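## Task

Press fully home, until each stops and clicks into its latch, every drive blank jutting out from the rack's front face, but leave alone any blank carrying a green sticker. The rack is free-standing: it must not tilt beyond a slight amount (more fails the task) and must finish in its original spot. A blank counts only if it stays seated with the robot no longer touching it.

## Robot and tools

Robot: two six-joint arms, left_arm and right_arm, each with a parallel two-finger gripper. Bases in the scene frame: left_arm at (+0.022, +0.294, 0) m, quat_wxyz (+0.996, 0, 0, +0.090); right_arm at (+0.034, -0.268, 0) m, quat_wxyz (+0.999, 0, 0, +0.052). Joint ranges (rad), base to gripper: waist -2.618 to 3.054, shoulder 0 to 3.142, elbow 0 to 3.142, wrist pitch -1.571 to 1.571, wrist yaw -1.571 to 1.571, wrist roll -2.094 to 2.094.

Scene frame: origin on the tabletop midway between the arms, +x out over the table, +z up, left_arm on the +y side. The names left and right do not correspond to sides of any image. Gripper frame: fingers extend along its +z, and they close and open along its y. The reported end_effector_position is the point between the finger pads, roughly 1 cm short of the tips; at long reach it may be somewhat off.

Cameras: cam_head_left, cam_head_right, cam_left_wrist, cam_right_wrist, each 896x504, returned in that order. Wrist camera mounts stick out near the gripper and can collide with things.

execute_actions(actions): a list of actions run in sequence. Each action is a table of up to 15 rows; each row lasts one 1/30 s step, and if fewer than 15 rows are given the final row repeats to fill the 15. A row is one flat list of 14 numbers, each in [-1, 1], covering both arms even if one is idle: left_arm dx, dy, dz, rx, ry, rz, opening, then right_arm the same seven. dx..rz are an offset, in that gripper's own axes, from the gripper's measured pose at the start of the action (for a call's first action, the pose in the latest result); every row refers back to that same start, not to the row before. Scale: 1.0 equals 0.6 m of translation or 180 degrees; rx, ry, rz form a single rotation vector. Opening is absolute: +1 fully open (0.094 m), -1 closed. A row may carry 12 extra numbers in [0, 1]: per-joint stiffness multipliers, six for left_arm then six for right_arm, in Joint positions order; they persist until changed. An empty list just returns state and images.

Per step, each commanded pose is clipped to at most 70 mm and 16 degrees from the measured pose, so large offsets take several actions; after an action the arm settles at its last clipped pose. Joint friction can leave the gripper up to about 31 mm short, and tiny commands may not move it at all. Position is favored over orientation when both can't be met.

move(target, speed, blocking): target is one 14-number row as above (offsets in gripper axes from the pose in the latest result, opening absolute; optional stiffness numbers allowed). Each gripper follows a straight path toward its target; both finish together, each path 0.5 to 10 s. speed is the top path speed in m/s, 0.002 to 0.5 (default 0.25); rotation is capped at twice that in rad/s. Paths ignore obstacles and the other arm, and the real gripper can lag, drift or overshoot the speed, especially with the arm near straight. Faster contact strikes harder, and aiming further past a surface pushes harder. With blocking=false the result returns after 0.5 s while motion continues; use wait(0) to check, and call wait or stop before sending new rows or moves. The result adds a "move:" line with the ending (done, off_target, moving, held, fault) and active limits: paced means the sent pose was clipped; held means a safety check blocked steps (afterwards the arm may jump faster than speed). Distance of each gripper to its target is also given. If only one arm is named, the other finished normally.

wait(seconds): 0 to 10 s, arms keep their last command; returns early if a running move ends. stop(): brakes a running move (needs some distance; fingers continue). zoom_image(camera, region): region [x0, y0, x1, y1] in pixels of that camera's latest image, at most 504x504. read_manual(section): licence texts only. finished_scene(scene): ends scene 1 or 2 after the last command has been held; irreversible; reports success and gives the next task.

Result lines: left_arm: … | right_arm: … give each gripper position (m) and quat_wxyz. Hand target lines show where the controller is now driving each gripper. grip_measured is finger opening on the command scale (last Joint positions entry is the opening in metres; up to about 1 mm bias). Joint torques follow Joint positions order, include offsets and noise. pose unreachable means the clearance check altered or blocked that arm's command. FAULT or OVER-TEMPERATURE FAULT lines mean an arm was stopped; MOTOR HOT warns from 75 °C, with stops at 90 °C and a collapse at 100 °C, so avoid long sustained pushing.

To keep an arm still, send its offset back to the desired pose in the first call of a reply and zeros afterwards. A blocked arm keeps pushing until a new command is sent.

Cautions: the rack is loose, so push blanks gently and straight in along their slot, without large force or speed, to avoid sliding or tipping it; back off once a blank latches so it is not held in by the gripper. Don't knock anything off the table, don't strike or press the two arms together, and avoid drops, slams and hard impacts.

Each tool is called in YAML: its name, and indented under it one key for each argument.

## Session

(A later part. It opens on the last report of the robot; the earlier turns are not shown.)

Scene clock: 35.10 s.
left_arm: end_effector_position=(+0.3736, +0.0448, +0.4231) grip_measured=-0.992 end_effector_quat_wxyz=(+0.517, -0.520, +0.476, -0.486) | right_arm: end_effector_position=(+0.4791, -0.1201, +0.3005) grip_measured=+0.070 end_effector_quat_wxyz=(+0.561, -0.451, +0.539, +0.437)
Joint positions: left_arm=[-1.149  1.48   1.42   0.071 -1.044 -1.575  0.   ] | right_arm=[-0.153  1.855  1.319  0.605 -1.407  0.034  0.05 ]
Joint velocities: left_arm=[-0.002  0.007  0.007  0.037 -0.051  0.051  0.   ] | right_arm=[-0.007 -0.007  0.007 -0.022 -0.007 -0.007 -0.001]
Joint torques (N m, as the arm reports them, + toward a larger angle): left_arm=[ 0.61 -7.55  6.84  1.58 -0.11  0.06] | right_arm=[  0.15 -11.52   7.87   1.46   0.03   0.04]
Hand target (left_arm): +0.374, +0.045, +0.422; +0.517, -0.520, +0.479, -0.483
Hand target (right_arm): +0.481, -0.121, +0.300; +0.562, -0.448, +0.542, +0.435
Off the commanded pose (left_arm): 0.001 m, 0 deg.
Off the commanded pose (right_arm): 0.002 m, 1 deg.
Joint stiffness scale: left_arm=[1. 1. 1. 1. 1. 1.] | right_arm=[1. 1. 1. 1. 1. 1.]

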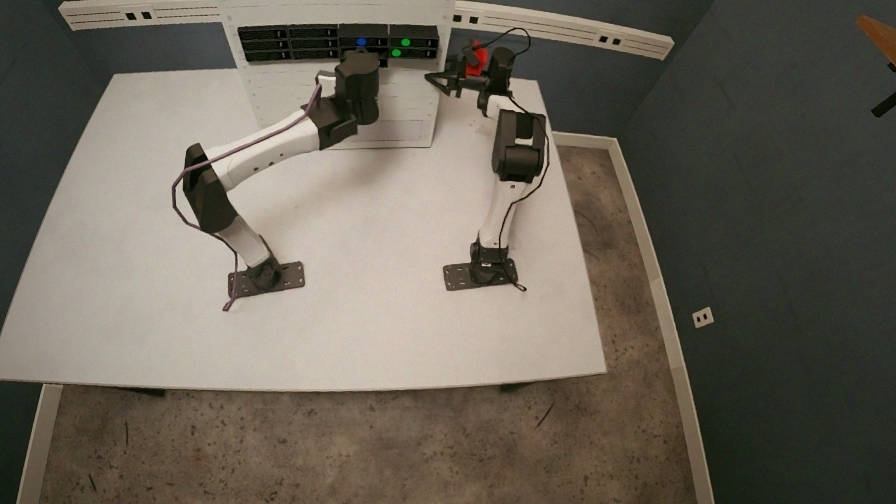

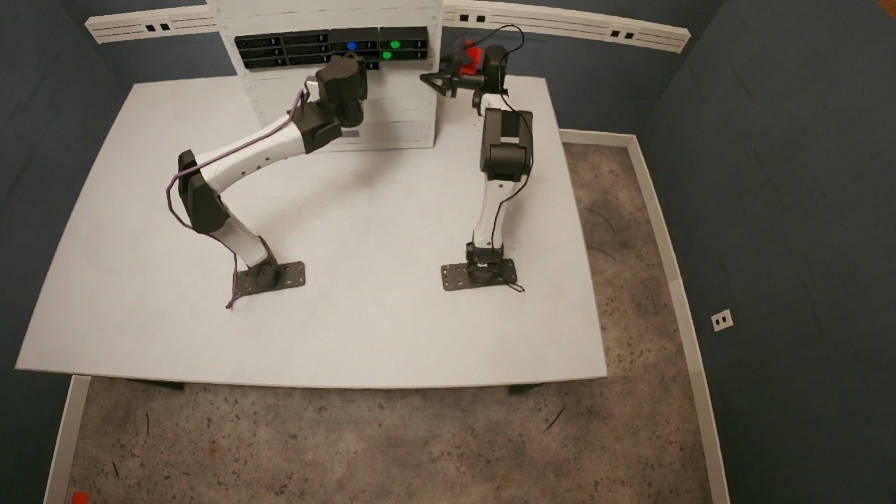

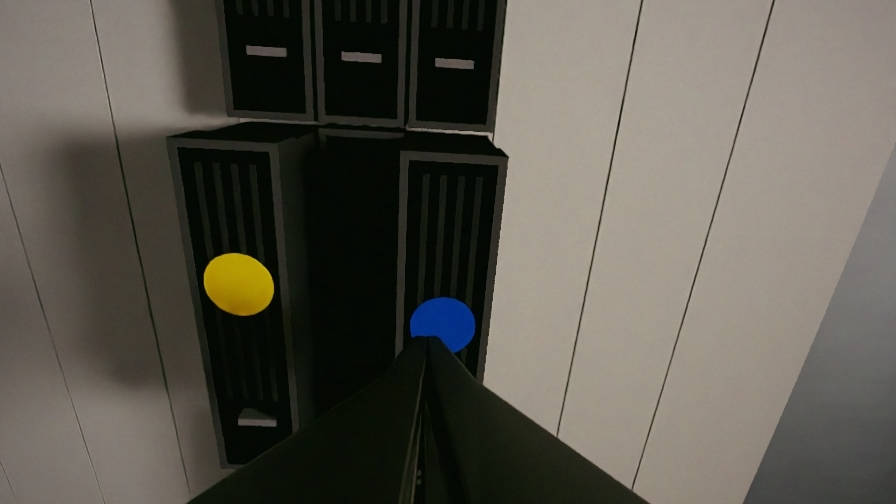

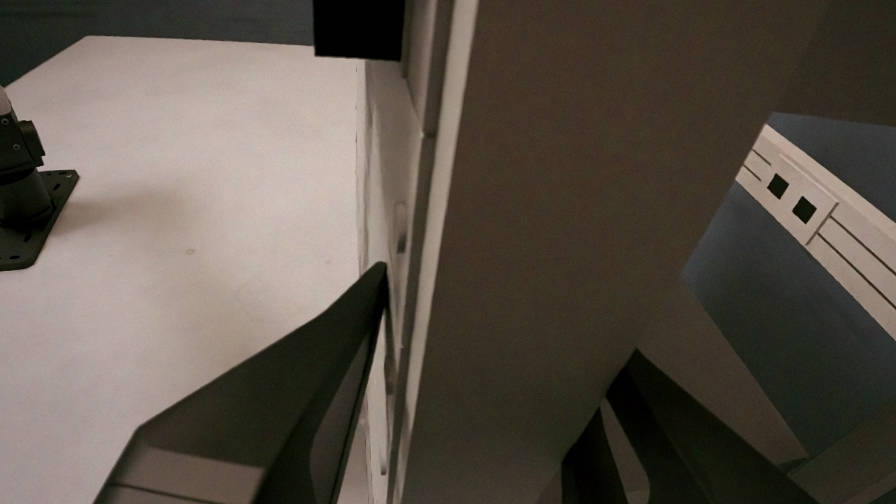

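move:
  target: [0.0072, -0.0110, 0.0831, 0, 0, 0.004, -1, 0, 0, 0, 0, 0, 0, 0.035]
  speed: 0.025

Scene clock: 37.83 s.
left_arm: end_effector_position=(+0.4109, +0.0479, +0.4283) grip_measured=-0.993 end_effector_quat_wxyz=(+0.522, -0.522, +0.478, -0.477) | right_arm: end_effector_position=(+0.4790, -0.1200, +0.3006) grip_measured=+0.070 end_effector_quat_wxyz=(+0.561, -0.451, +0.539, +0.437)
Joint positions: left_arm=[-1.057  1.568  1.532  0.034 -0.965 -1.571  0.   ] | right_arm=[-0.153  1.855  1.319  0.605 -1.408  0.034  0.05 ]
Joint velocities: left_arm=[ 0.007 -0.002  0.017 -0.037  0.007 -0.081 -0.   ] | right_arm=[ 0.012 -0.002 -0.007  0.007  0.037 -0.037  0.001]
Joint torques (N m, as the arm reports them, + toward a larger angle): left_arm=[ 2.67 -6.05  8.66  1.84  0.24  0.1 ] | right_arm=[  0.17 -11.53   7.84   1.49  -0.06   0.04]
Hand target (left_arm): +0.423, +0.045, +0.430; +0.520, -0.517, +0.480, -0.482
Hand target (right_arm): +0.479, -0.120, +0.301; +0.561, -0.451, +0.539, +0.437
Off the commanded pose (left_arm): 0.013 m, 1 deg.
Off the commanded pose (right_arm): 0.000 m, 0 deg.
Joint stiffness scale: left_arm=[1. 1. 1. 1. 1. 1.] | right_arm=[1. 1. 1. 1. 1. 1.]
move: off_target (left_arm)

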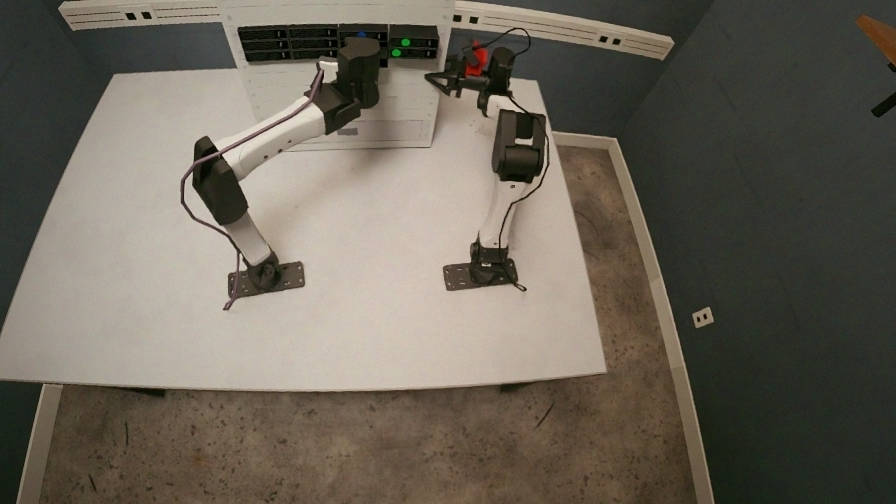

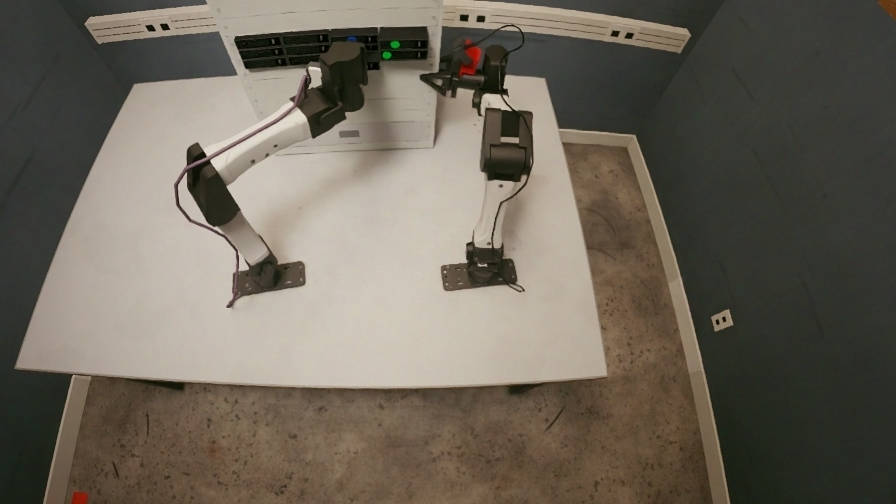

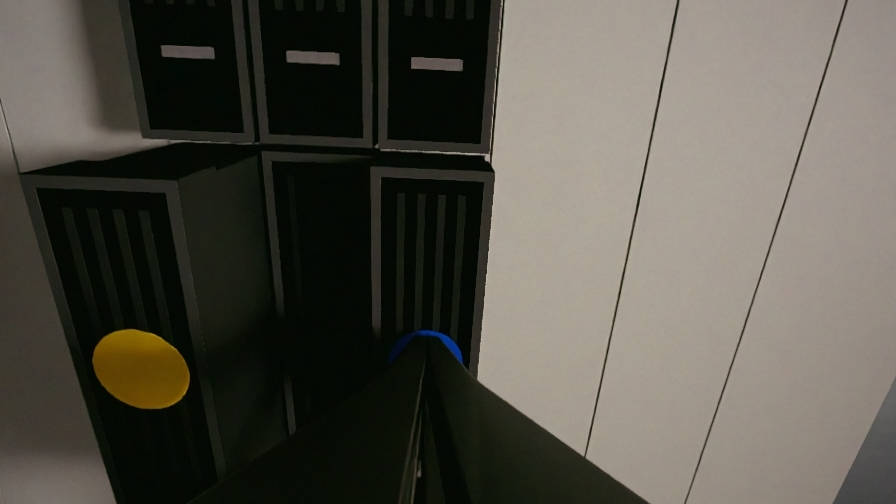

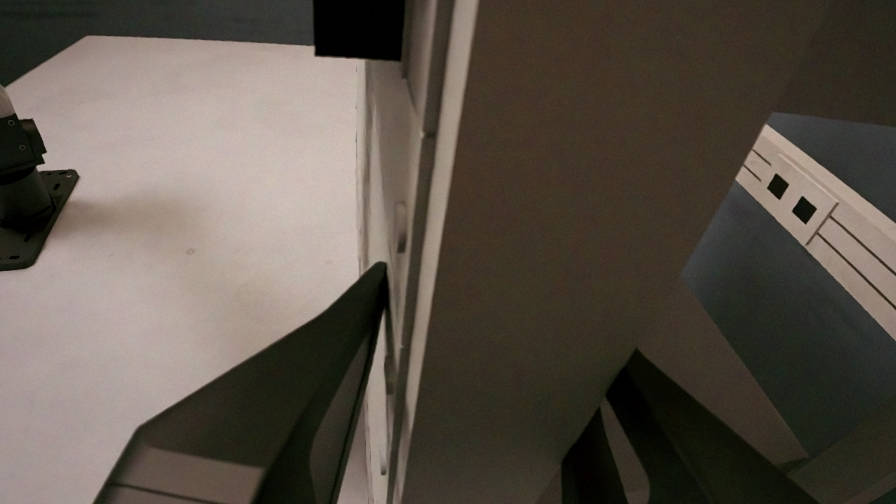

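move:
  target: [0.004, -0.002, 0.037, 0, 0, 0, -1, 0, 0, 0, 0, 0, 0, 0.035]
  speed: 0.015

Scene clock: 39.80 s.
left_arm: end_effector_position=(+0.4193, +0.0483, +0.4289) grip_measured=-0.993 end_effector_quat_wxyz=(+0.522, -0.522, +0.481, -0.473) | right_arm: end_effector_position=(+0.4790, -0.1200, +0.3006) grip_measured=+0.070 end_effector_quat_wxyz=(+0.561, -0.451, +0.539, +0.437)
Joint positions: left_arm=[-1.038  1.59   1.563  0.017 -0.948 -1.571  0.   ] | right_arm=[-0.153  1.855  1.319  0.605 -1.408  0.034  0.05 ]
Joint velocities: left_arm=[-0.007  0.002  0.007  0.051  0.022 -0.095 -0.001] | right_arm=[ 0.007 -0.012 -0.002 -0.022  0.022 -0.051 -0.   ]
Joint torques (N m, as the arm reports them, + toward a larger angle): left_arm=[ 2.9  -6.22  8.47  1.84  0.15  0.05] | right_arm=[  0.18 -11.53   7.84   1.49  -0.07   0.04]
Hand target (left_arm): +0.433, +0.048, +0.429; +0.522, -0.521, +0.478, -0.477
Hand target (right_arm): +0.479, -0.120, +0.301; +0.561, -0.451, +0.539, +0.437
Off the commanded pose (left_arm): 0.014 m, 1 deg.
Off the commanded pose (right_arm): 0.000 m, 0 deg.
Joint stiffness scale: left_arm=[1. 1. 1. 1. 1. 1.] | right_arm=[1. 1. 1. 1. 1. 1.]
move: off_target (left_arm)

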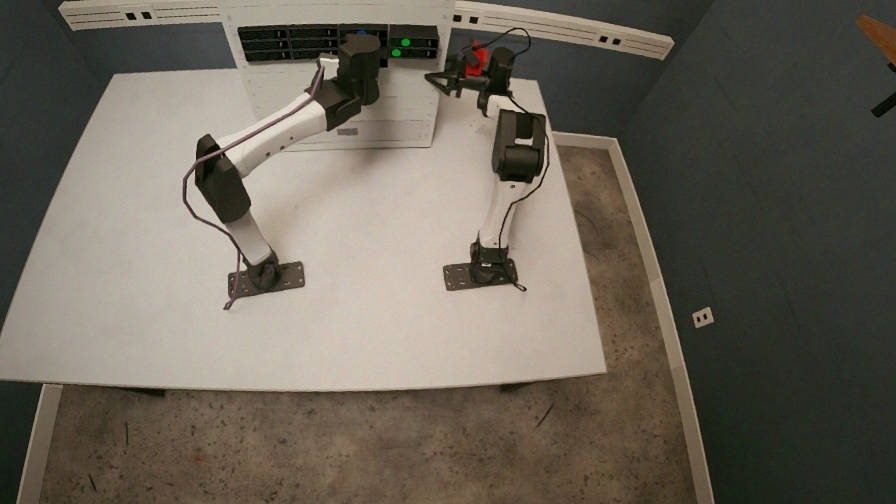

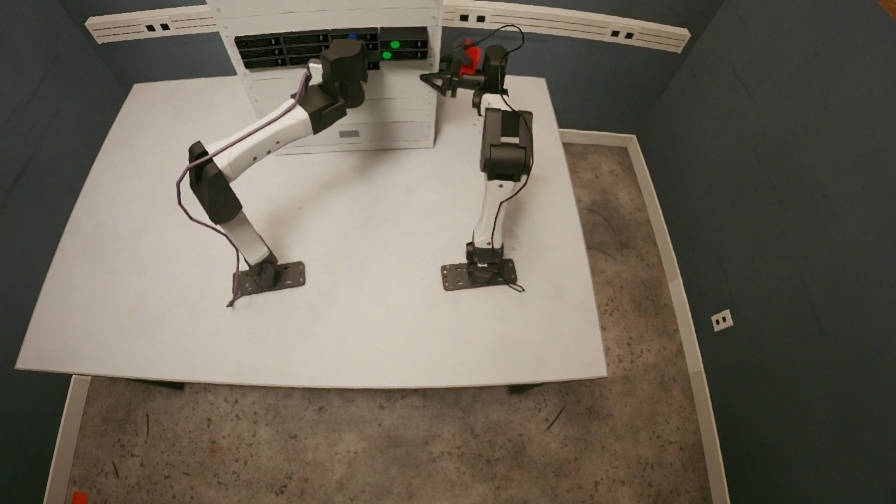

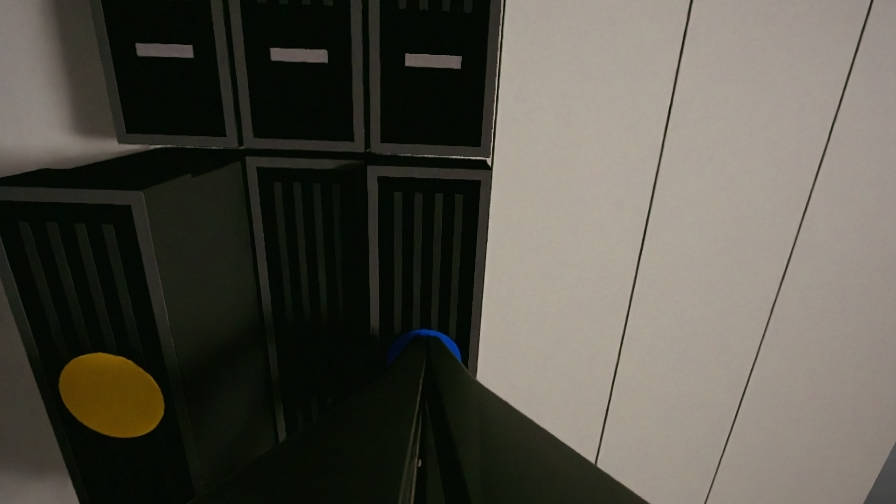

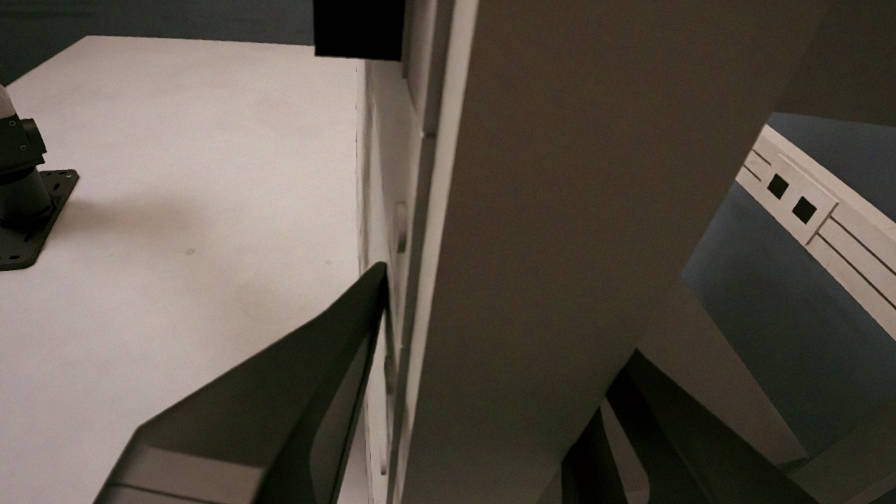

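execute_actions:
  actions:
    - [[0,0,0.024,0,0,0,-1, 0,0,0,0,0,0,0.035],[0,0,0.025,0,0,0,-1, 0,0,0,0,0,0,0.035],[0,0,0.026,0,0,0,-1, 0,0,0,0,0,0,0.035],[0,0,0.027,0,0,0,-1, 0,0,0,0,0,0,0.035],[0,0,0.028,0,0,0,-1, 0,0,0,0,0,0,0.035],[0,0,0.029,0,0,0,-1, 0,0,0,0,0,0,0.035],[0,0,0.030,0,0,0,-1, 0,0,0,0,0,0,0.035],[0,0,0.031,0,0,0,-1, 0,0,0,0,0,0,0.035],[0,0,0.032,0,0,0,-1, 0,0,0,0,0,0,0.035],[0,0,0.033,0,0,0,-1, 0,0,0,0,0,0,0.035],[0,0,0.034,0,0,0,-1, 0,0,0,0,0,0,0.035],[0,0,0.035,0,0,0,-1, 0,0,0,0,0,0,0.035],[0,0,0.036,0,0,0,-1, 0,0,0,0,0,0,0.035],[0,0,0.037,0,0,0,-1, 0,0,0,0,0,0,0.035],[0,0,0.038,0,0,0,-1, 0,0,0,0,0,0,0.035]]

Scene clock: 45.17 s.
left_arm: end_effector_position=(+0.4251, +0.0487, +0.4292) grip_measured=-0.993 end_effector_quat_wxyz=(+0.521, -0.520, +0.485, -0.473) | right_arm: end_effector_position=(+0.4790, -0.1200, +0.3006) grip_measured=+0.070 end_effector_quat_wxyz=(+0.561, -0.451, +0.539, +0.437)
Joint positions: left_arm=[-1.023  1.601  1.58   0.004 -0.925 -1.571  0.   ] | right_arm=[-0.153  1.855  1.319  0.605 -1.408  0.034  0.05 ]
Joint velocities: left_arm=[-0.012 -0.017  0.017 -0.051 -0.007 -0.007  0.001] | right_arm=[-0.007  0.022  0.007 -0.081 -0.081 -0.007 -0.001]
Joint torques (N m, as the arm reports them, + toward a larger angle): left_arm=[ 3.5  -5.99  8.61  1.95  0.12  0.06] | right_arm=[  0.19 -11.48   7.87   1.49  -0.06   0.04]
Hand target (left_arm): +0.441, +0.051, +0.428; +0.523, -0.521, +0.481, -0.473
Hand target (right_arm): +0.479, -0.120, +0.301; +0.561, -0.451, +0.539, +0.437
Off the commanded pose (left_arm): 0.017 m, 1 deg.
Off the commanded pose (right_arm): 0.000 m, 0 deg.
Joint stiffness scale: left_arm=[1. 1. 1. 1. 1. 1.] | right_arm=[1. 1. 1. 1. 1. 1.]

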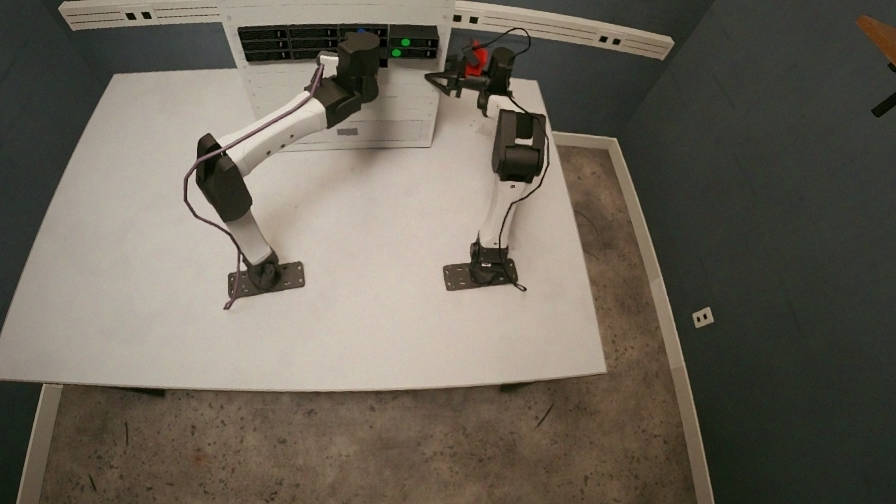

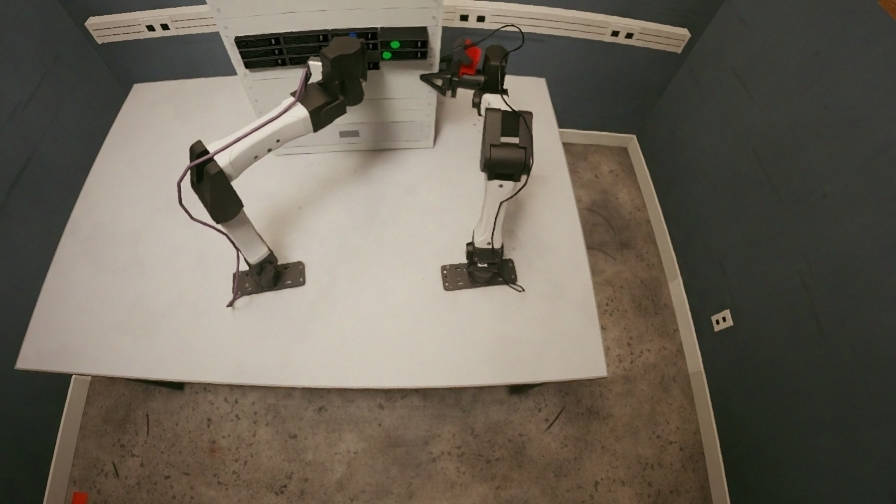

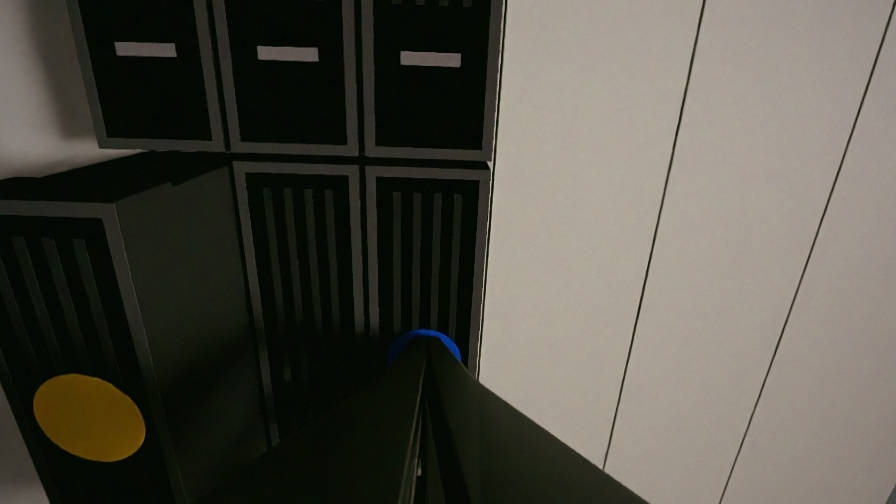

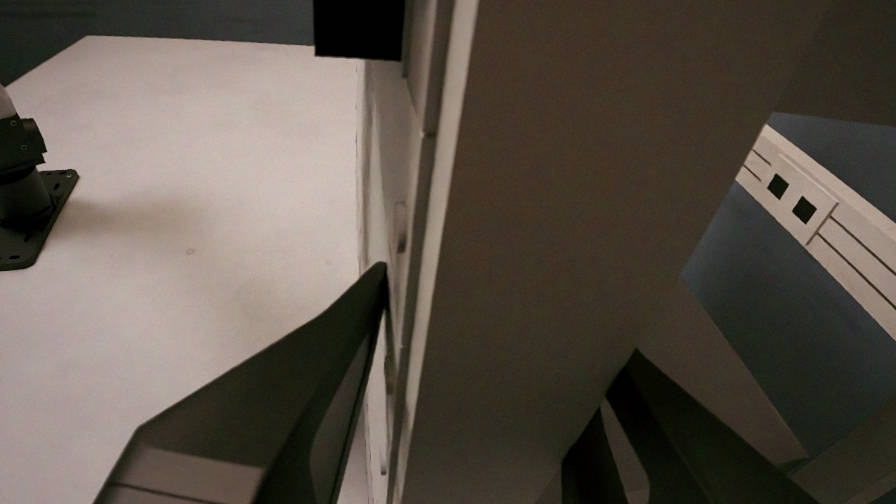

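zoom_image:
  camera: "cam_left_wrist"
  region: [200, 100, 520, 260]

execute_actions:
  actions:
    - [[0,0,0.029,0,0,0,-1, 0,0,0,0,0,0,0.035],[0,0,0.030,0,0,0,-1, 0,0,0,0,0,0,0.035],[0,0,0.031,0,0,0,-1, 0,0,0,0,0,0,0.035],[0,0,0.032,0,0,0,-1, 0,0,0,0,0,0,0.035],[0,0,0.033,0,0,0,-1, 0,0,0,0,0,0,0.035],[0,0,0.034,0,0,0,-1, 0,0,0,0,0,0,0.035],[0,0,0.035,0,0,0,-1, 0,0,0,0,0,0,0.035],[0,0,0.036,0,0,0,-1, 0,0,0,0,0,0,0.035],[0,0,0.037,0,0,0,-1, 0,0,0,0,0,0,0.035],[0,0,0.038,0,0,0,-1, 0,0,0,0,0,0,0.035],[0,0,0.039,0,0,0,-1, 0,0,0,0,0,0,0.035],[0,0,0.040,0,0,0,-1, 0,0,0,0,0,0,0.035],[0,0,0.041,0,0,0,-1, 0,0,0,0,0,0,0.035],[0,0,0.042,0,0,0,-1, 0,0,0,0,0,0,0.035],[0,0,0.042,0,0,0,-1, 0,0,0,0,0,0,0.035]]

Region (200, 100, 520, 260) of cam_left_wrist's 896x504 image, scaled by 1.575, with more detail than that image has.

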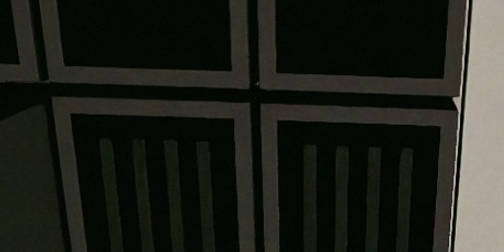

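Scene clock: 45.90 s.
left_arm: end_effector_position=(+0.4256, +0.0489, +0.4292) grip_measured=-0.993 end_effector_quat_wxyz=(+0.519, -0.517, +0.494, -0.468) | right_arm: end_effector_position=(+0.4790, -0.1200, +0.3006) grip_measured=+0.070 end_effector_quat_wxyz=(+0.561, -0.451, +0.539, +0.437)
Joint positions: left_arm=[-1.019  1.601  1.594 -0.03  -0.913 -1.571  0.   ] | right_arm=[-0.153  1.855  1.319  0.605 -1.408  0.034  0.05 ]
Joint velocities: left_arm=[ 0.007  0.007  0.007 -0.095 -0.037 -0.022  0.   ] | right_arm=[-0.002 -0.002 -0.012  0.007 -0.022 -0.022 -0.   ]
Joint torques (N m, as the arm reports them, + toward a larger angle): left_arm=[ 4.75 -5.04  8.79  2.21  0.22  0.05] | right_arm=[  0.17 -11.54   7.86   1.5   -0.06   0.04]
Hand target (left_arm): +0.448, +0.052, +0.428; +0.521, -0.519, +0.485, -0.473
Hand target (right_arm): +0.479, -0.120, +0.301; +0.561, -0.451, +0.539, +0.437
Off the commanded pose (left_arm): 0.025 m, 1 deg.
Off the commanded pose (right_arm): 0.000 m, 0 deg.
Joint stiffness scale: left_arm=[1. 1. 1. 1. 1. 1.] | right_arm=[1. 1. 1. 1. 1. 1.]

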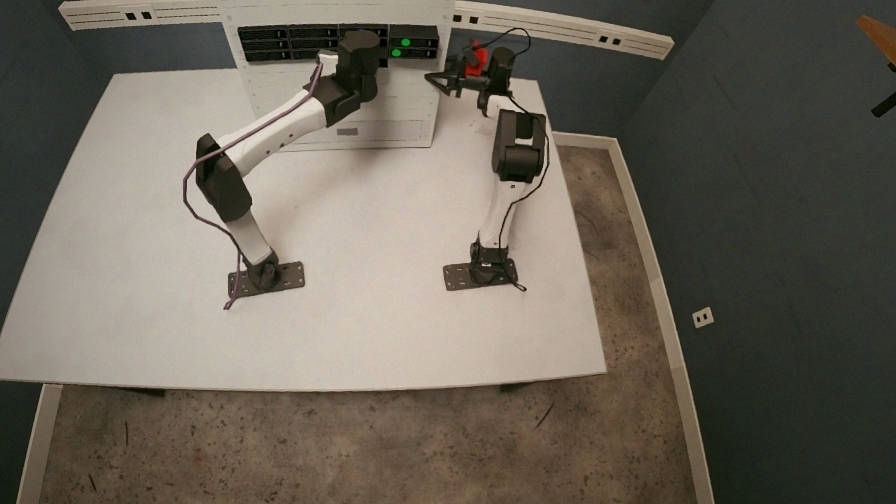

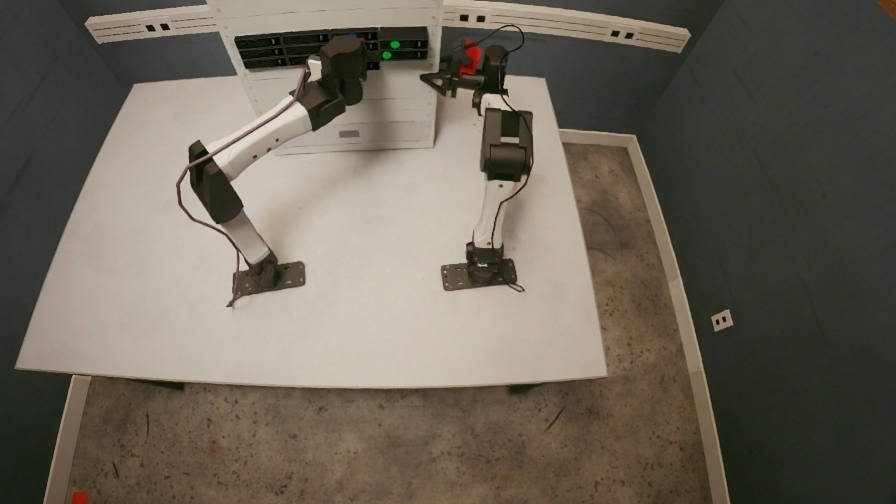

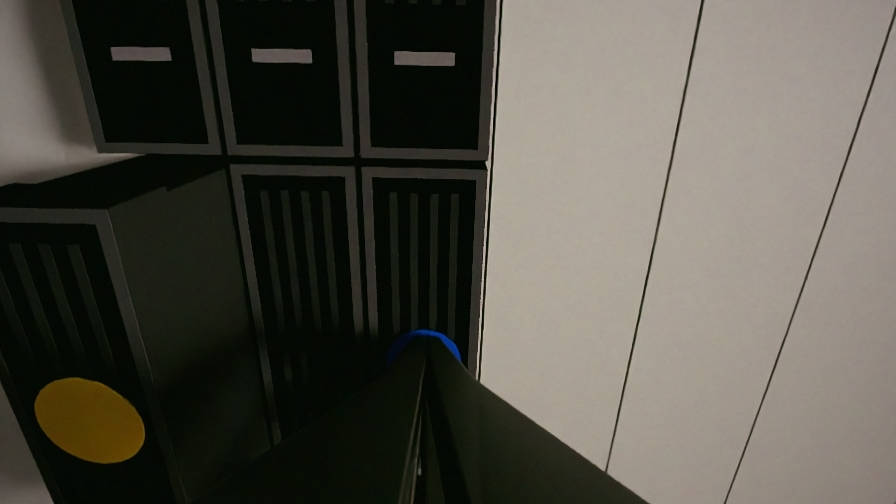

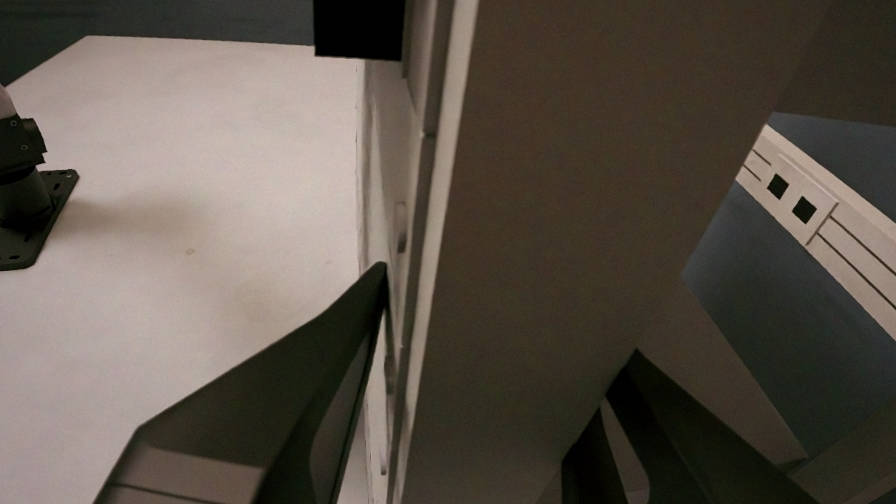

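move:
  target: [0.0005, 0.0425, -0.0953, 0.0073, 0.0014, -0.0092, -1, 0, 0, 0, 0, 0, 0, 0.035]
  speed: 0.08

Scene clock: 47.93 s.
left_arm: end_effector_position=(+0.3730, +0.0404, +0.4006) grip_measured=-0.993 end_effector_quat_wxyz=(+0.516, -0.515, +0.492, -0.477) | right_arm: end_effector_position=(+0.4790, -0.1200, +0.3006) grip_measured=+0.070 end_effector_quat_wxyz=(+0.561, -0.451, +0.539, +0.437)
Joint positions: left_arm=[-1.156  1.477  1.35   0.1   -1.037 -1.578  0.   ] | right_arm=[-0.153  1.855  1.319  0.605 -1.408  0.034  0.05 ]
Joint velocities: left_arm=[-0.022  0.002  0.002  0.066  0.037  0.022 -0.001] | right_arm=[-0.007 -0.007 -0.012 -0.007 -0.125  0.022 -0.002]
Joint torques (N m, as the arm reports them, + toward a larger angle): left_arm=[-0.07 -9.44  5.69  1.88 -0.25  0.06] | right_arm=[  0.19 -11.54   7.85   1.49  -0.07   0.04]
Hand target (left_arm): +0.368, +0.045, +0.405; +0.517, -0.518, +0.482, -0.482
Hand target (right_arm): +0.479, -0.120, +0.301; +0.561, -0.451, +0.539, +0.437
Off the commanded pose (left_arm): 0.008 m, 1 deg.
Off the commanded pose (right_arm): 0.000 m, 0 deg.
Joint stiffness scale: left_arm=[1. 1. 1. 1. 1. 1.] | right_arm=[1. 1. 1. 1. 1. 1.]
move: done

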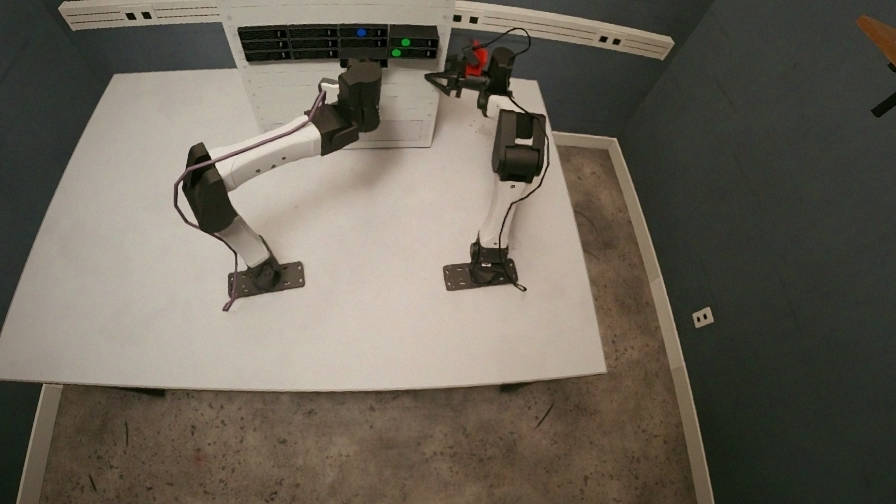

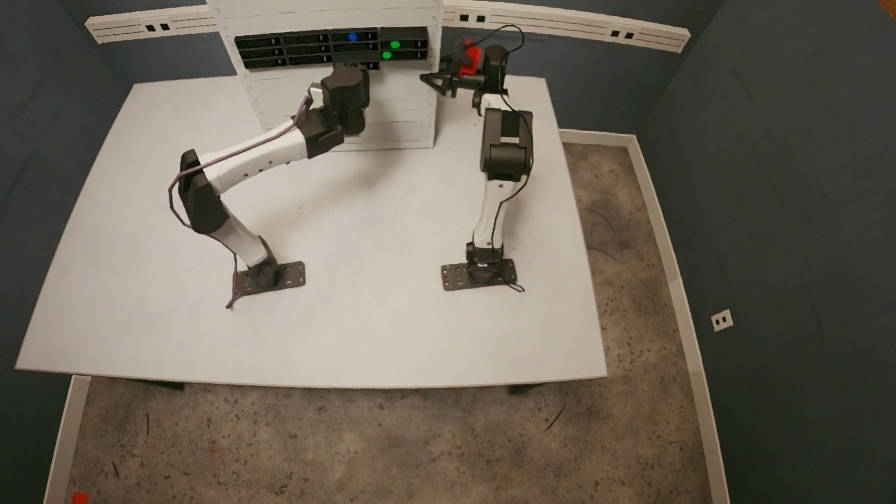

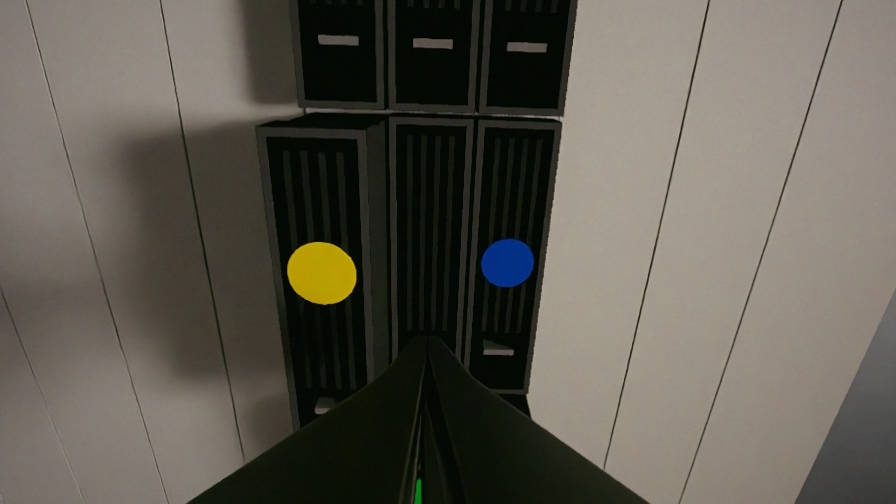

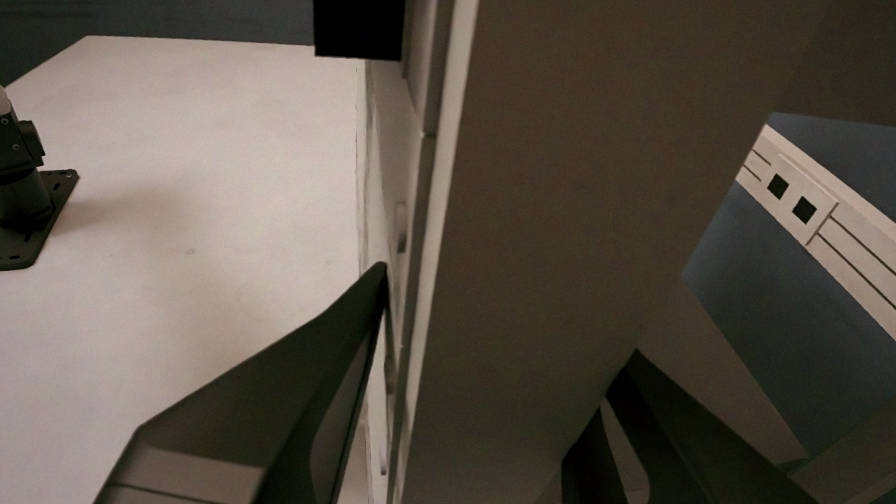

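move:
  target: [-0.0027, 0.0567, -0.0023, 0.0045, -0.003, -0.005, -1, 0, 0, 0, 0, 0, 0, 0.035]
  speed: 0.06

Scene clock: 49.30 s.
left_arm: end_effector_position=(+0.3738, +0.0392, +0.3643) grip_measured=-0.993 end_effector_quat_wxyz=(+0.515, -0.516, +0.489, -0.479) | right_arm: end_effector_position=(+0.4790, -0.1200, +0.3006) grip_measured=+0.070 end_effector_quat_wxyz=(+0.561, -0.451, +0.539, +0.437)
Joint positions: left_arm=[-1.156  1.477  1.201  0.256 -1.038 -1.578  0.   ] | right_arm=[-0.153  1.855  1.319  0.605 -1.408  0.034  0.05 ]
Joint velocities: left_arm=[-0.012  0.002  0.007  0.007  0.051  0.022 -0.002] | right_arm=[-0.012  0.007 -0.002 -0.007 -0.051  0.007  0.001]
Joint torques (N m, as the arm reports them, + toward a larger angle): left_arm=[ 0.2  -9.02  6.    1.86 -0.2   0.12] | right_arm=[  0.19 -11.53   7.84   1.49  -0.07   0.04]
Hand target (left_arm): +0.371, +0.043, +0.367; +0.518, -0.517, +0.482, -0.482
Hand target (right_arm): +0.479, -0.120, +0.301; +0.561, -0.451, +0.539, +0.437
Off the commanded pose (left_arm): 0.005 m, 1 deg.
Off the commanded pose (right_arm): 0.000 m, 0 deg.
Joint stiffness scale: left_arm=[1. 1. 1. 1. 1. 1.] | right_arm=[1. 1. 1. 1. 1. 1.]
move: done

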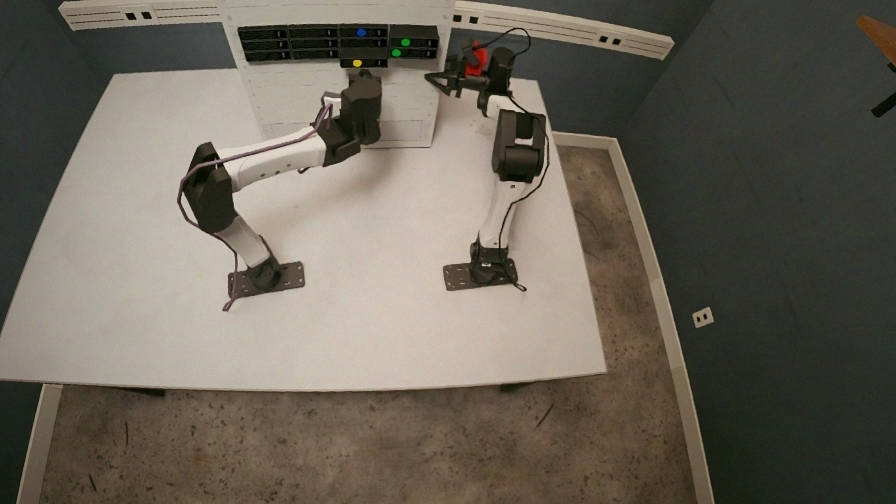

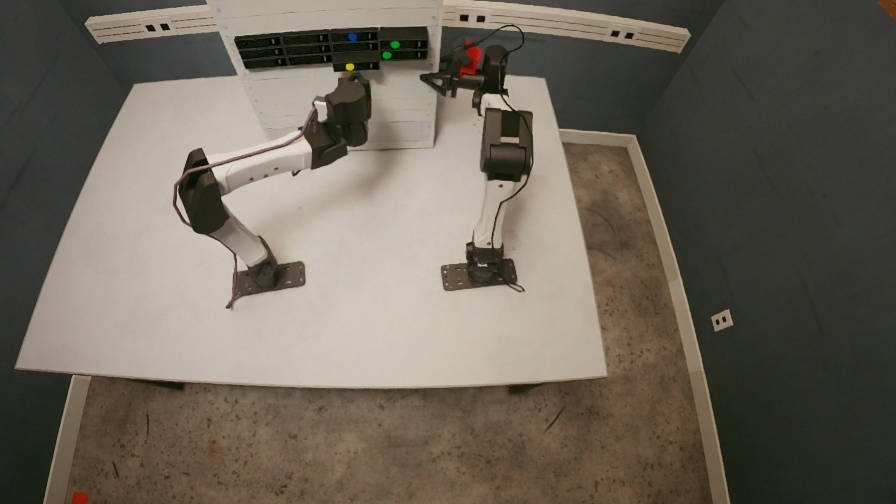

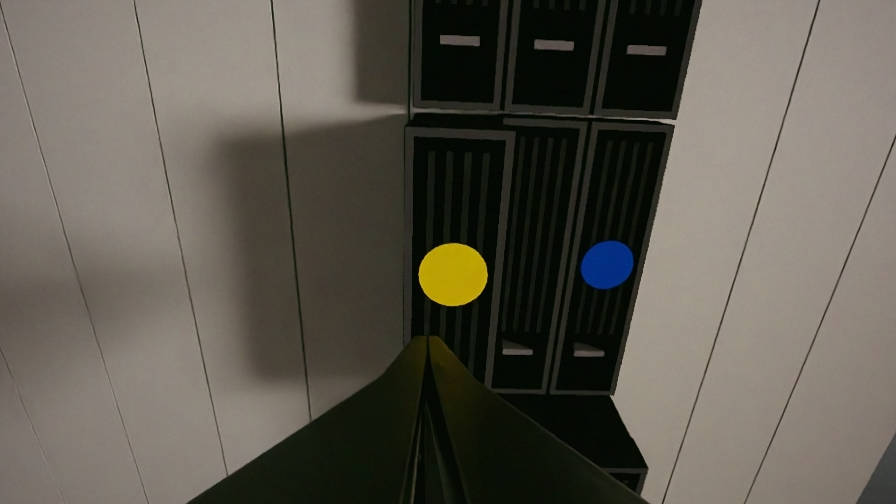

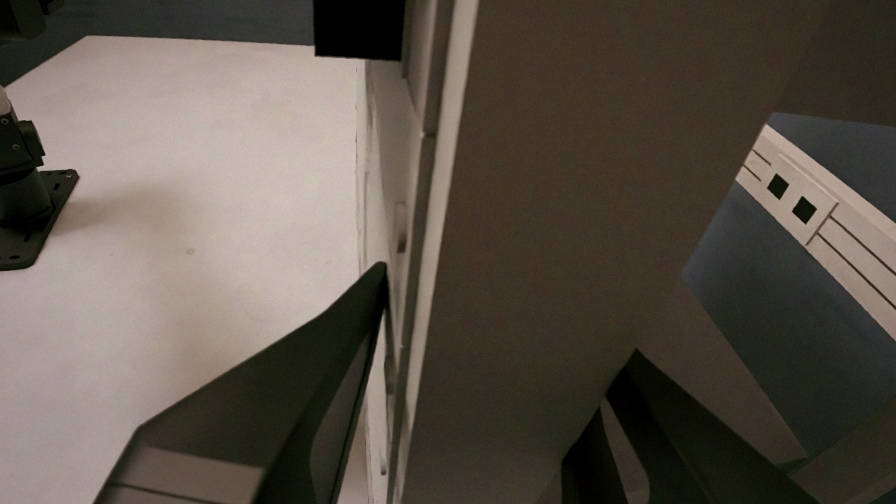

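move:
  target: [-0.0007, -0.0163, 0.1235, 0.003, -0.002, -0.003, -1, 0, 0, 0, 0, 0, 0, 0.035]
  speed: 0.025

Scene clock: 52.80 s.
left_arm: end_effector_position=(+0.4256, +0.0450, +0.3658) grip_measured=-0.993 end_effector_quat_wxyz=(+0.520, -0.519, +0.494, -0.466) | right_arm: end_effector_position=(+0.4790, -0.1200, +0.3006) grip_measured=+0.070 end_effector_quat_wxyz=(+0.561, -0.451, +0.539, +0.437)
Joint positions: left_arm=[-1.028  1.589  1.333  0.213 -0.926 -1.576  0.   ] | right_arm=[-0.153  1.855  1.319  0.605 -1.408  0.034  0.05 ]
Joint velocities: left_arm=[ 0.007 -0.002 -0.007 -0.11  -0.007  0.022  0.   ] | right_arm=[-0.002 -0.012 -0.002  0.037  0.037 -0.007 -0.   ]
Joint torques (N m, as the arm reports them, + toward a larger angle): left_arm=[ 4.43 -5.43  9.64  2.24  0.39  0.12] | right_arm=[  0.17 -11.54   7.84   1.49  -0.06   0.04]
Hand target (left_arm): +0.446, +0.046, +0.373; +0.518, -0.516, +0.483, -0.482
Hand target (right_arm): +0.479, -0.120, +0.301; +0.561, -0.451, +0.539, +0.437
Off the commanded pose (left_arm): 0.023 m, 2 deg.
Off the commanded pose (right_arm): 0.000 m, 0 deg.
Joint stiffness scale: left_arm=[1. 1. 1. 1. 1. 1.] | right_arm=[1. 1. 1. 1. 1. 1.]
move: off_target (left_arm)

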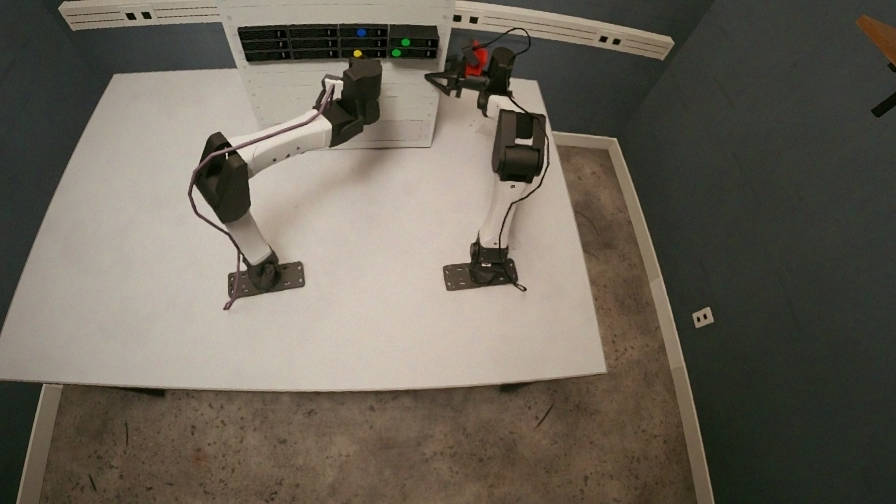

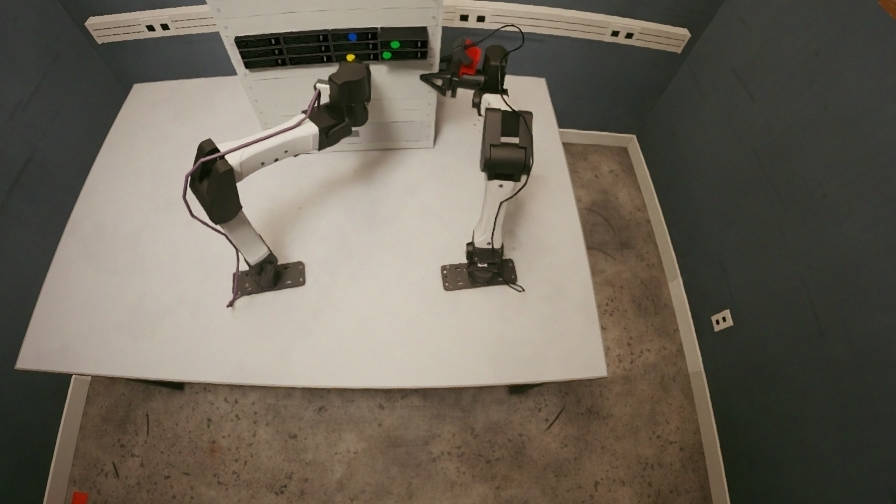

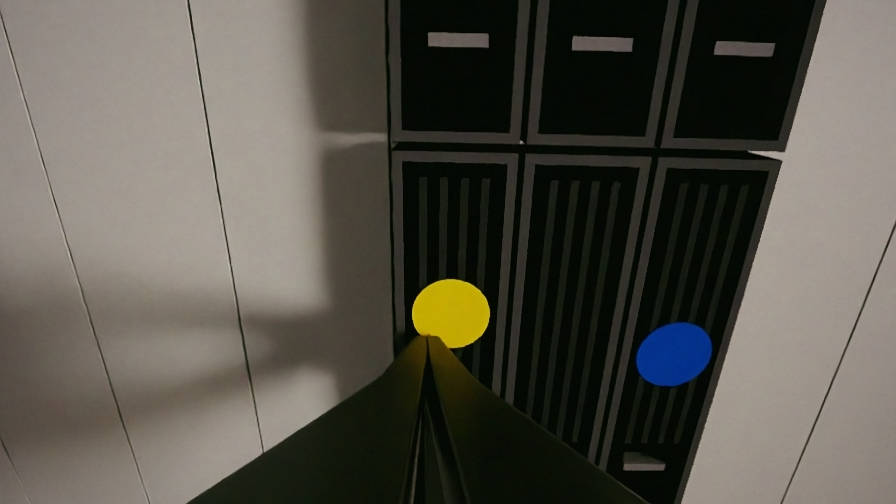

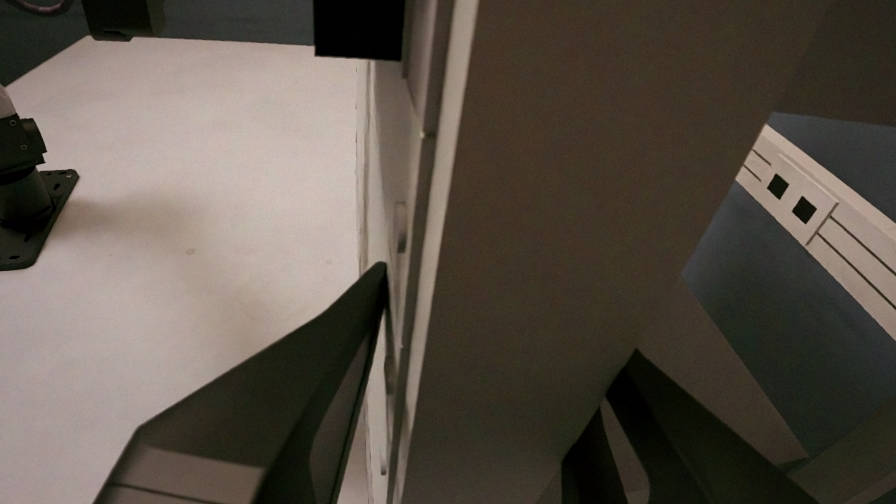

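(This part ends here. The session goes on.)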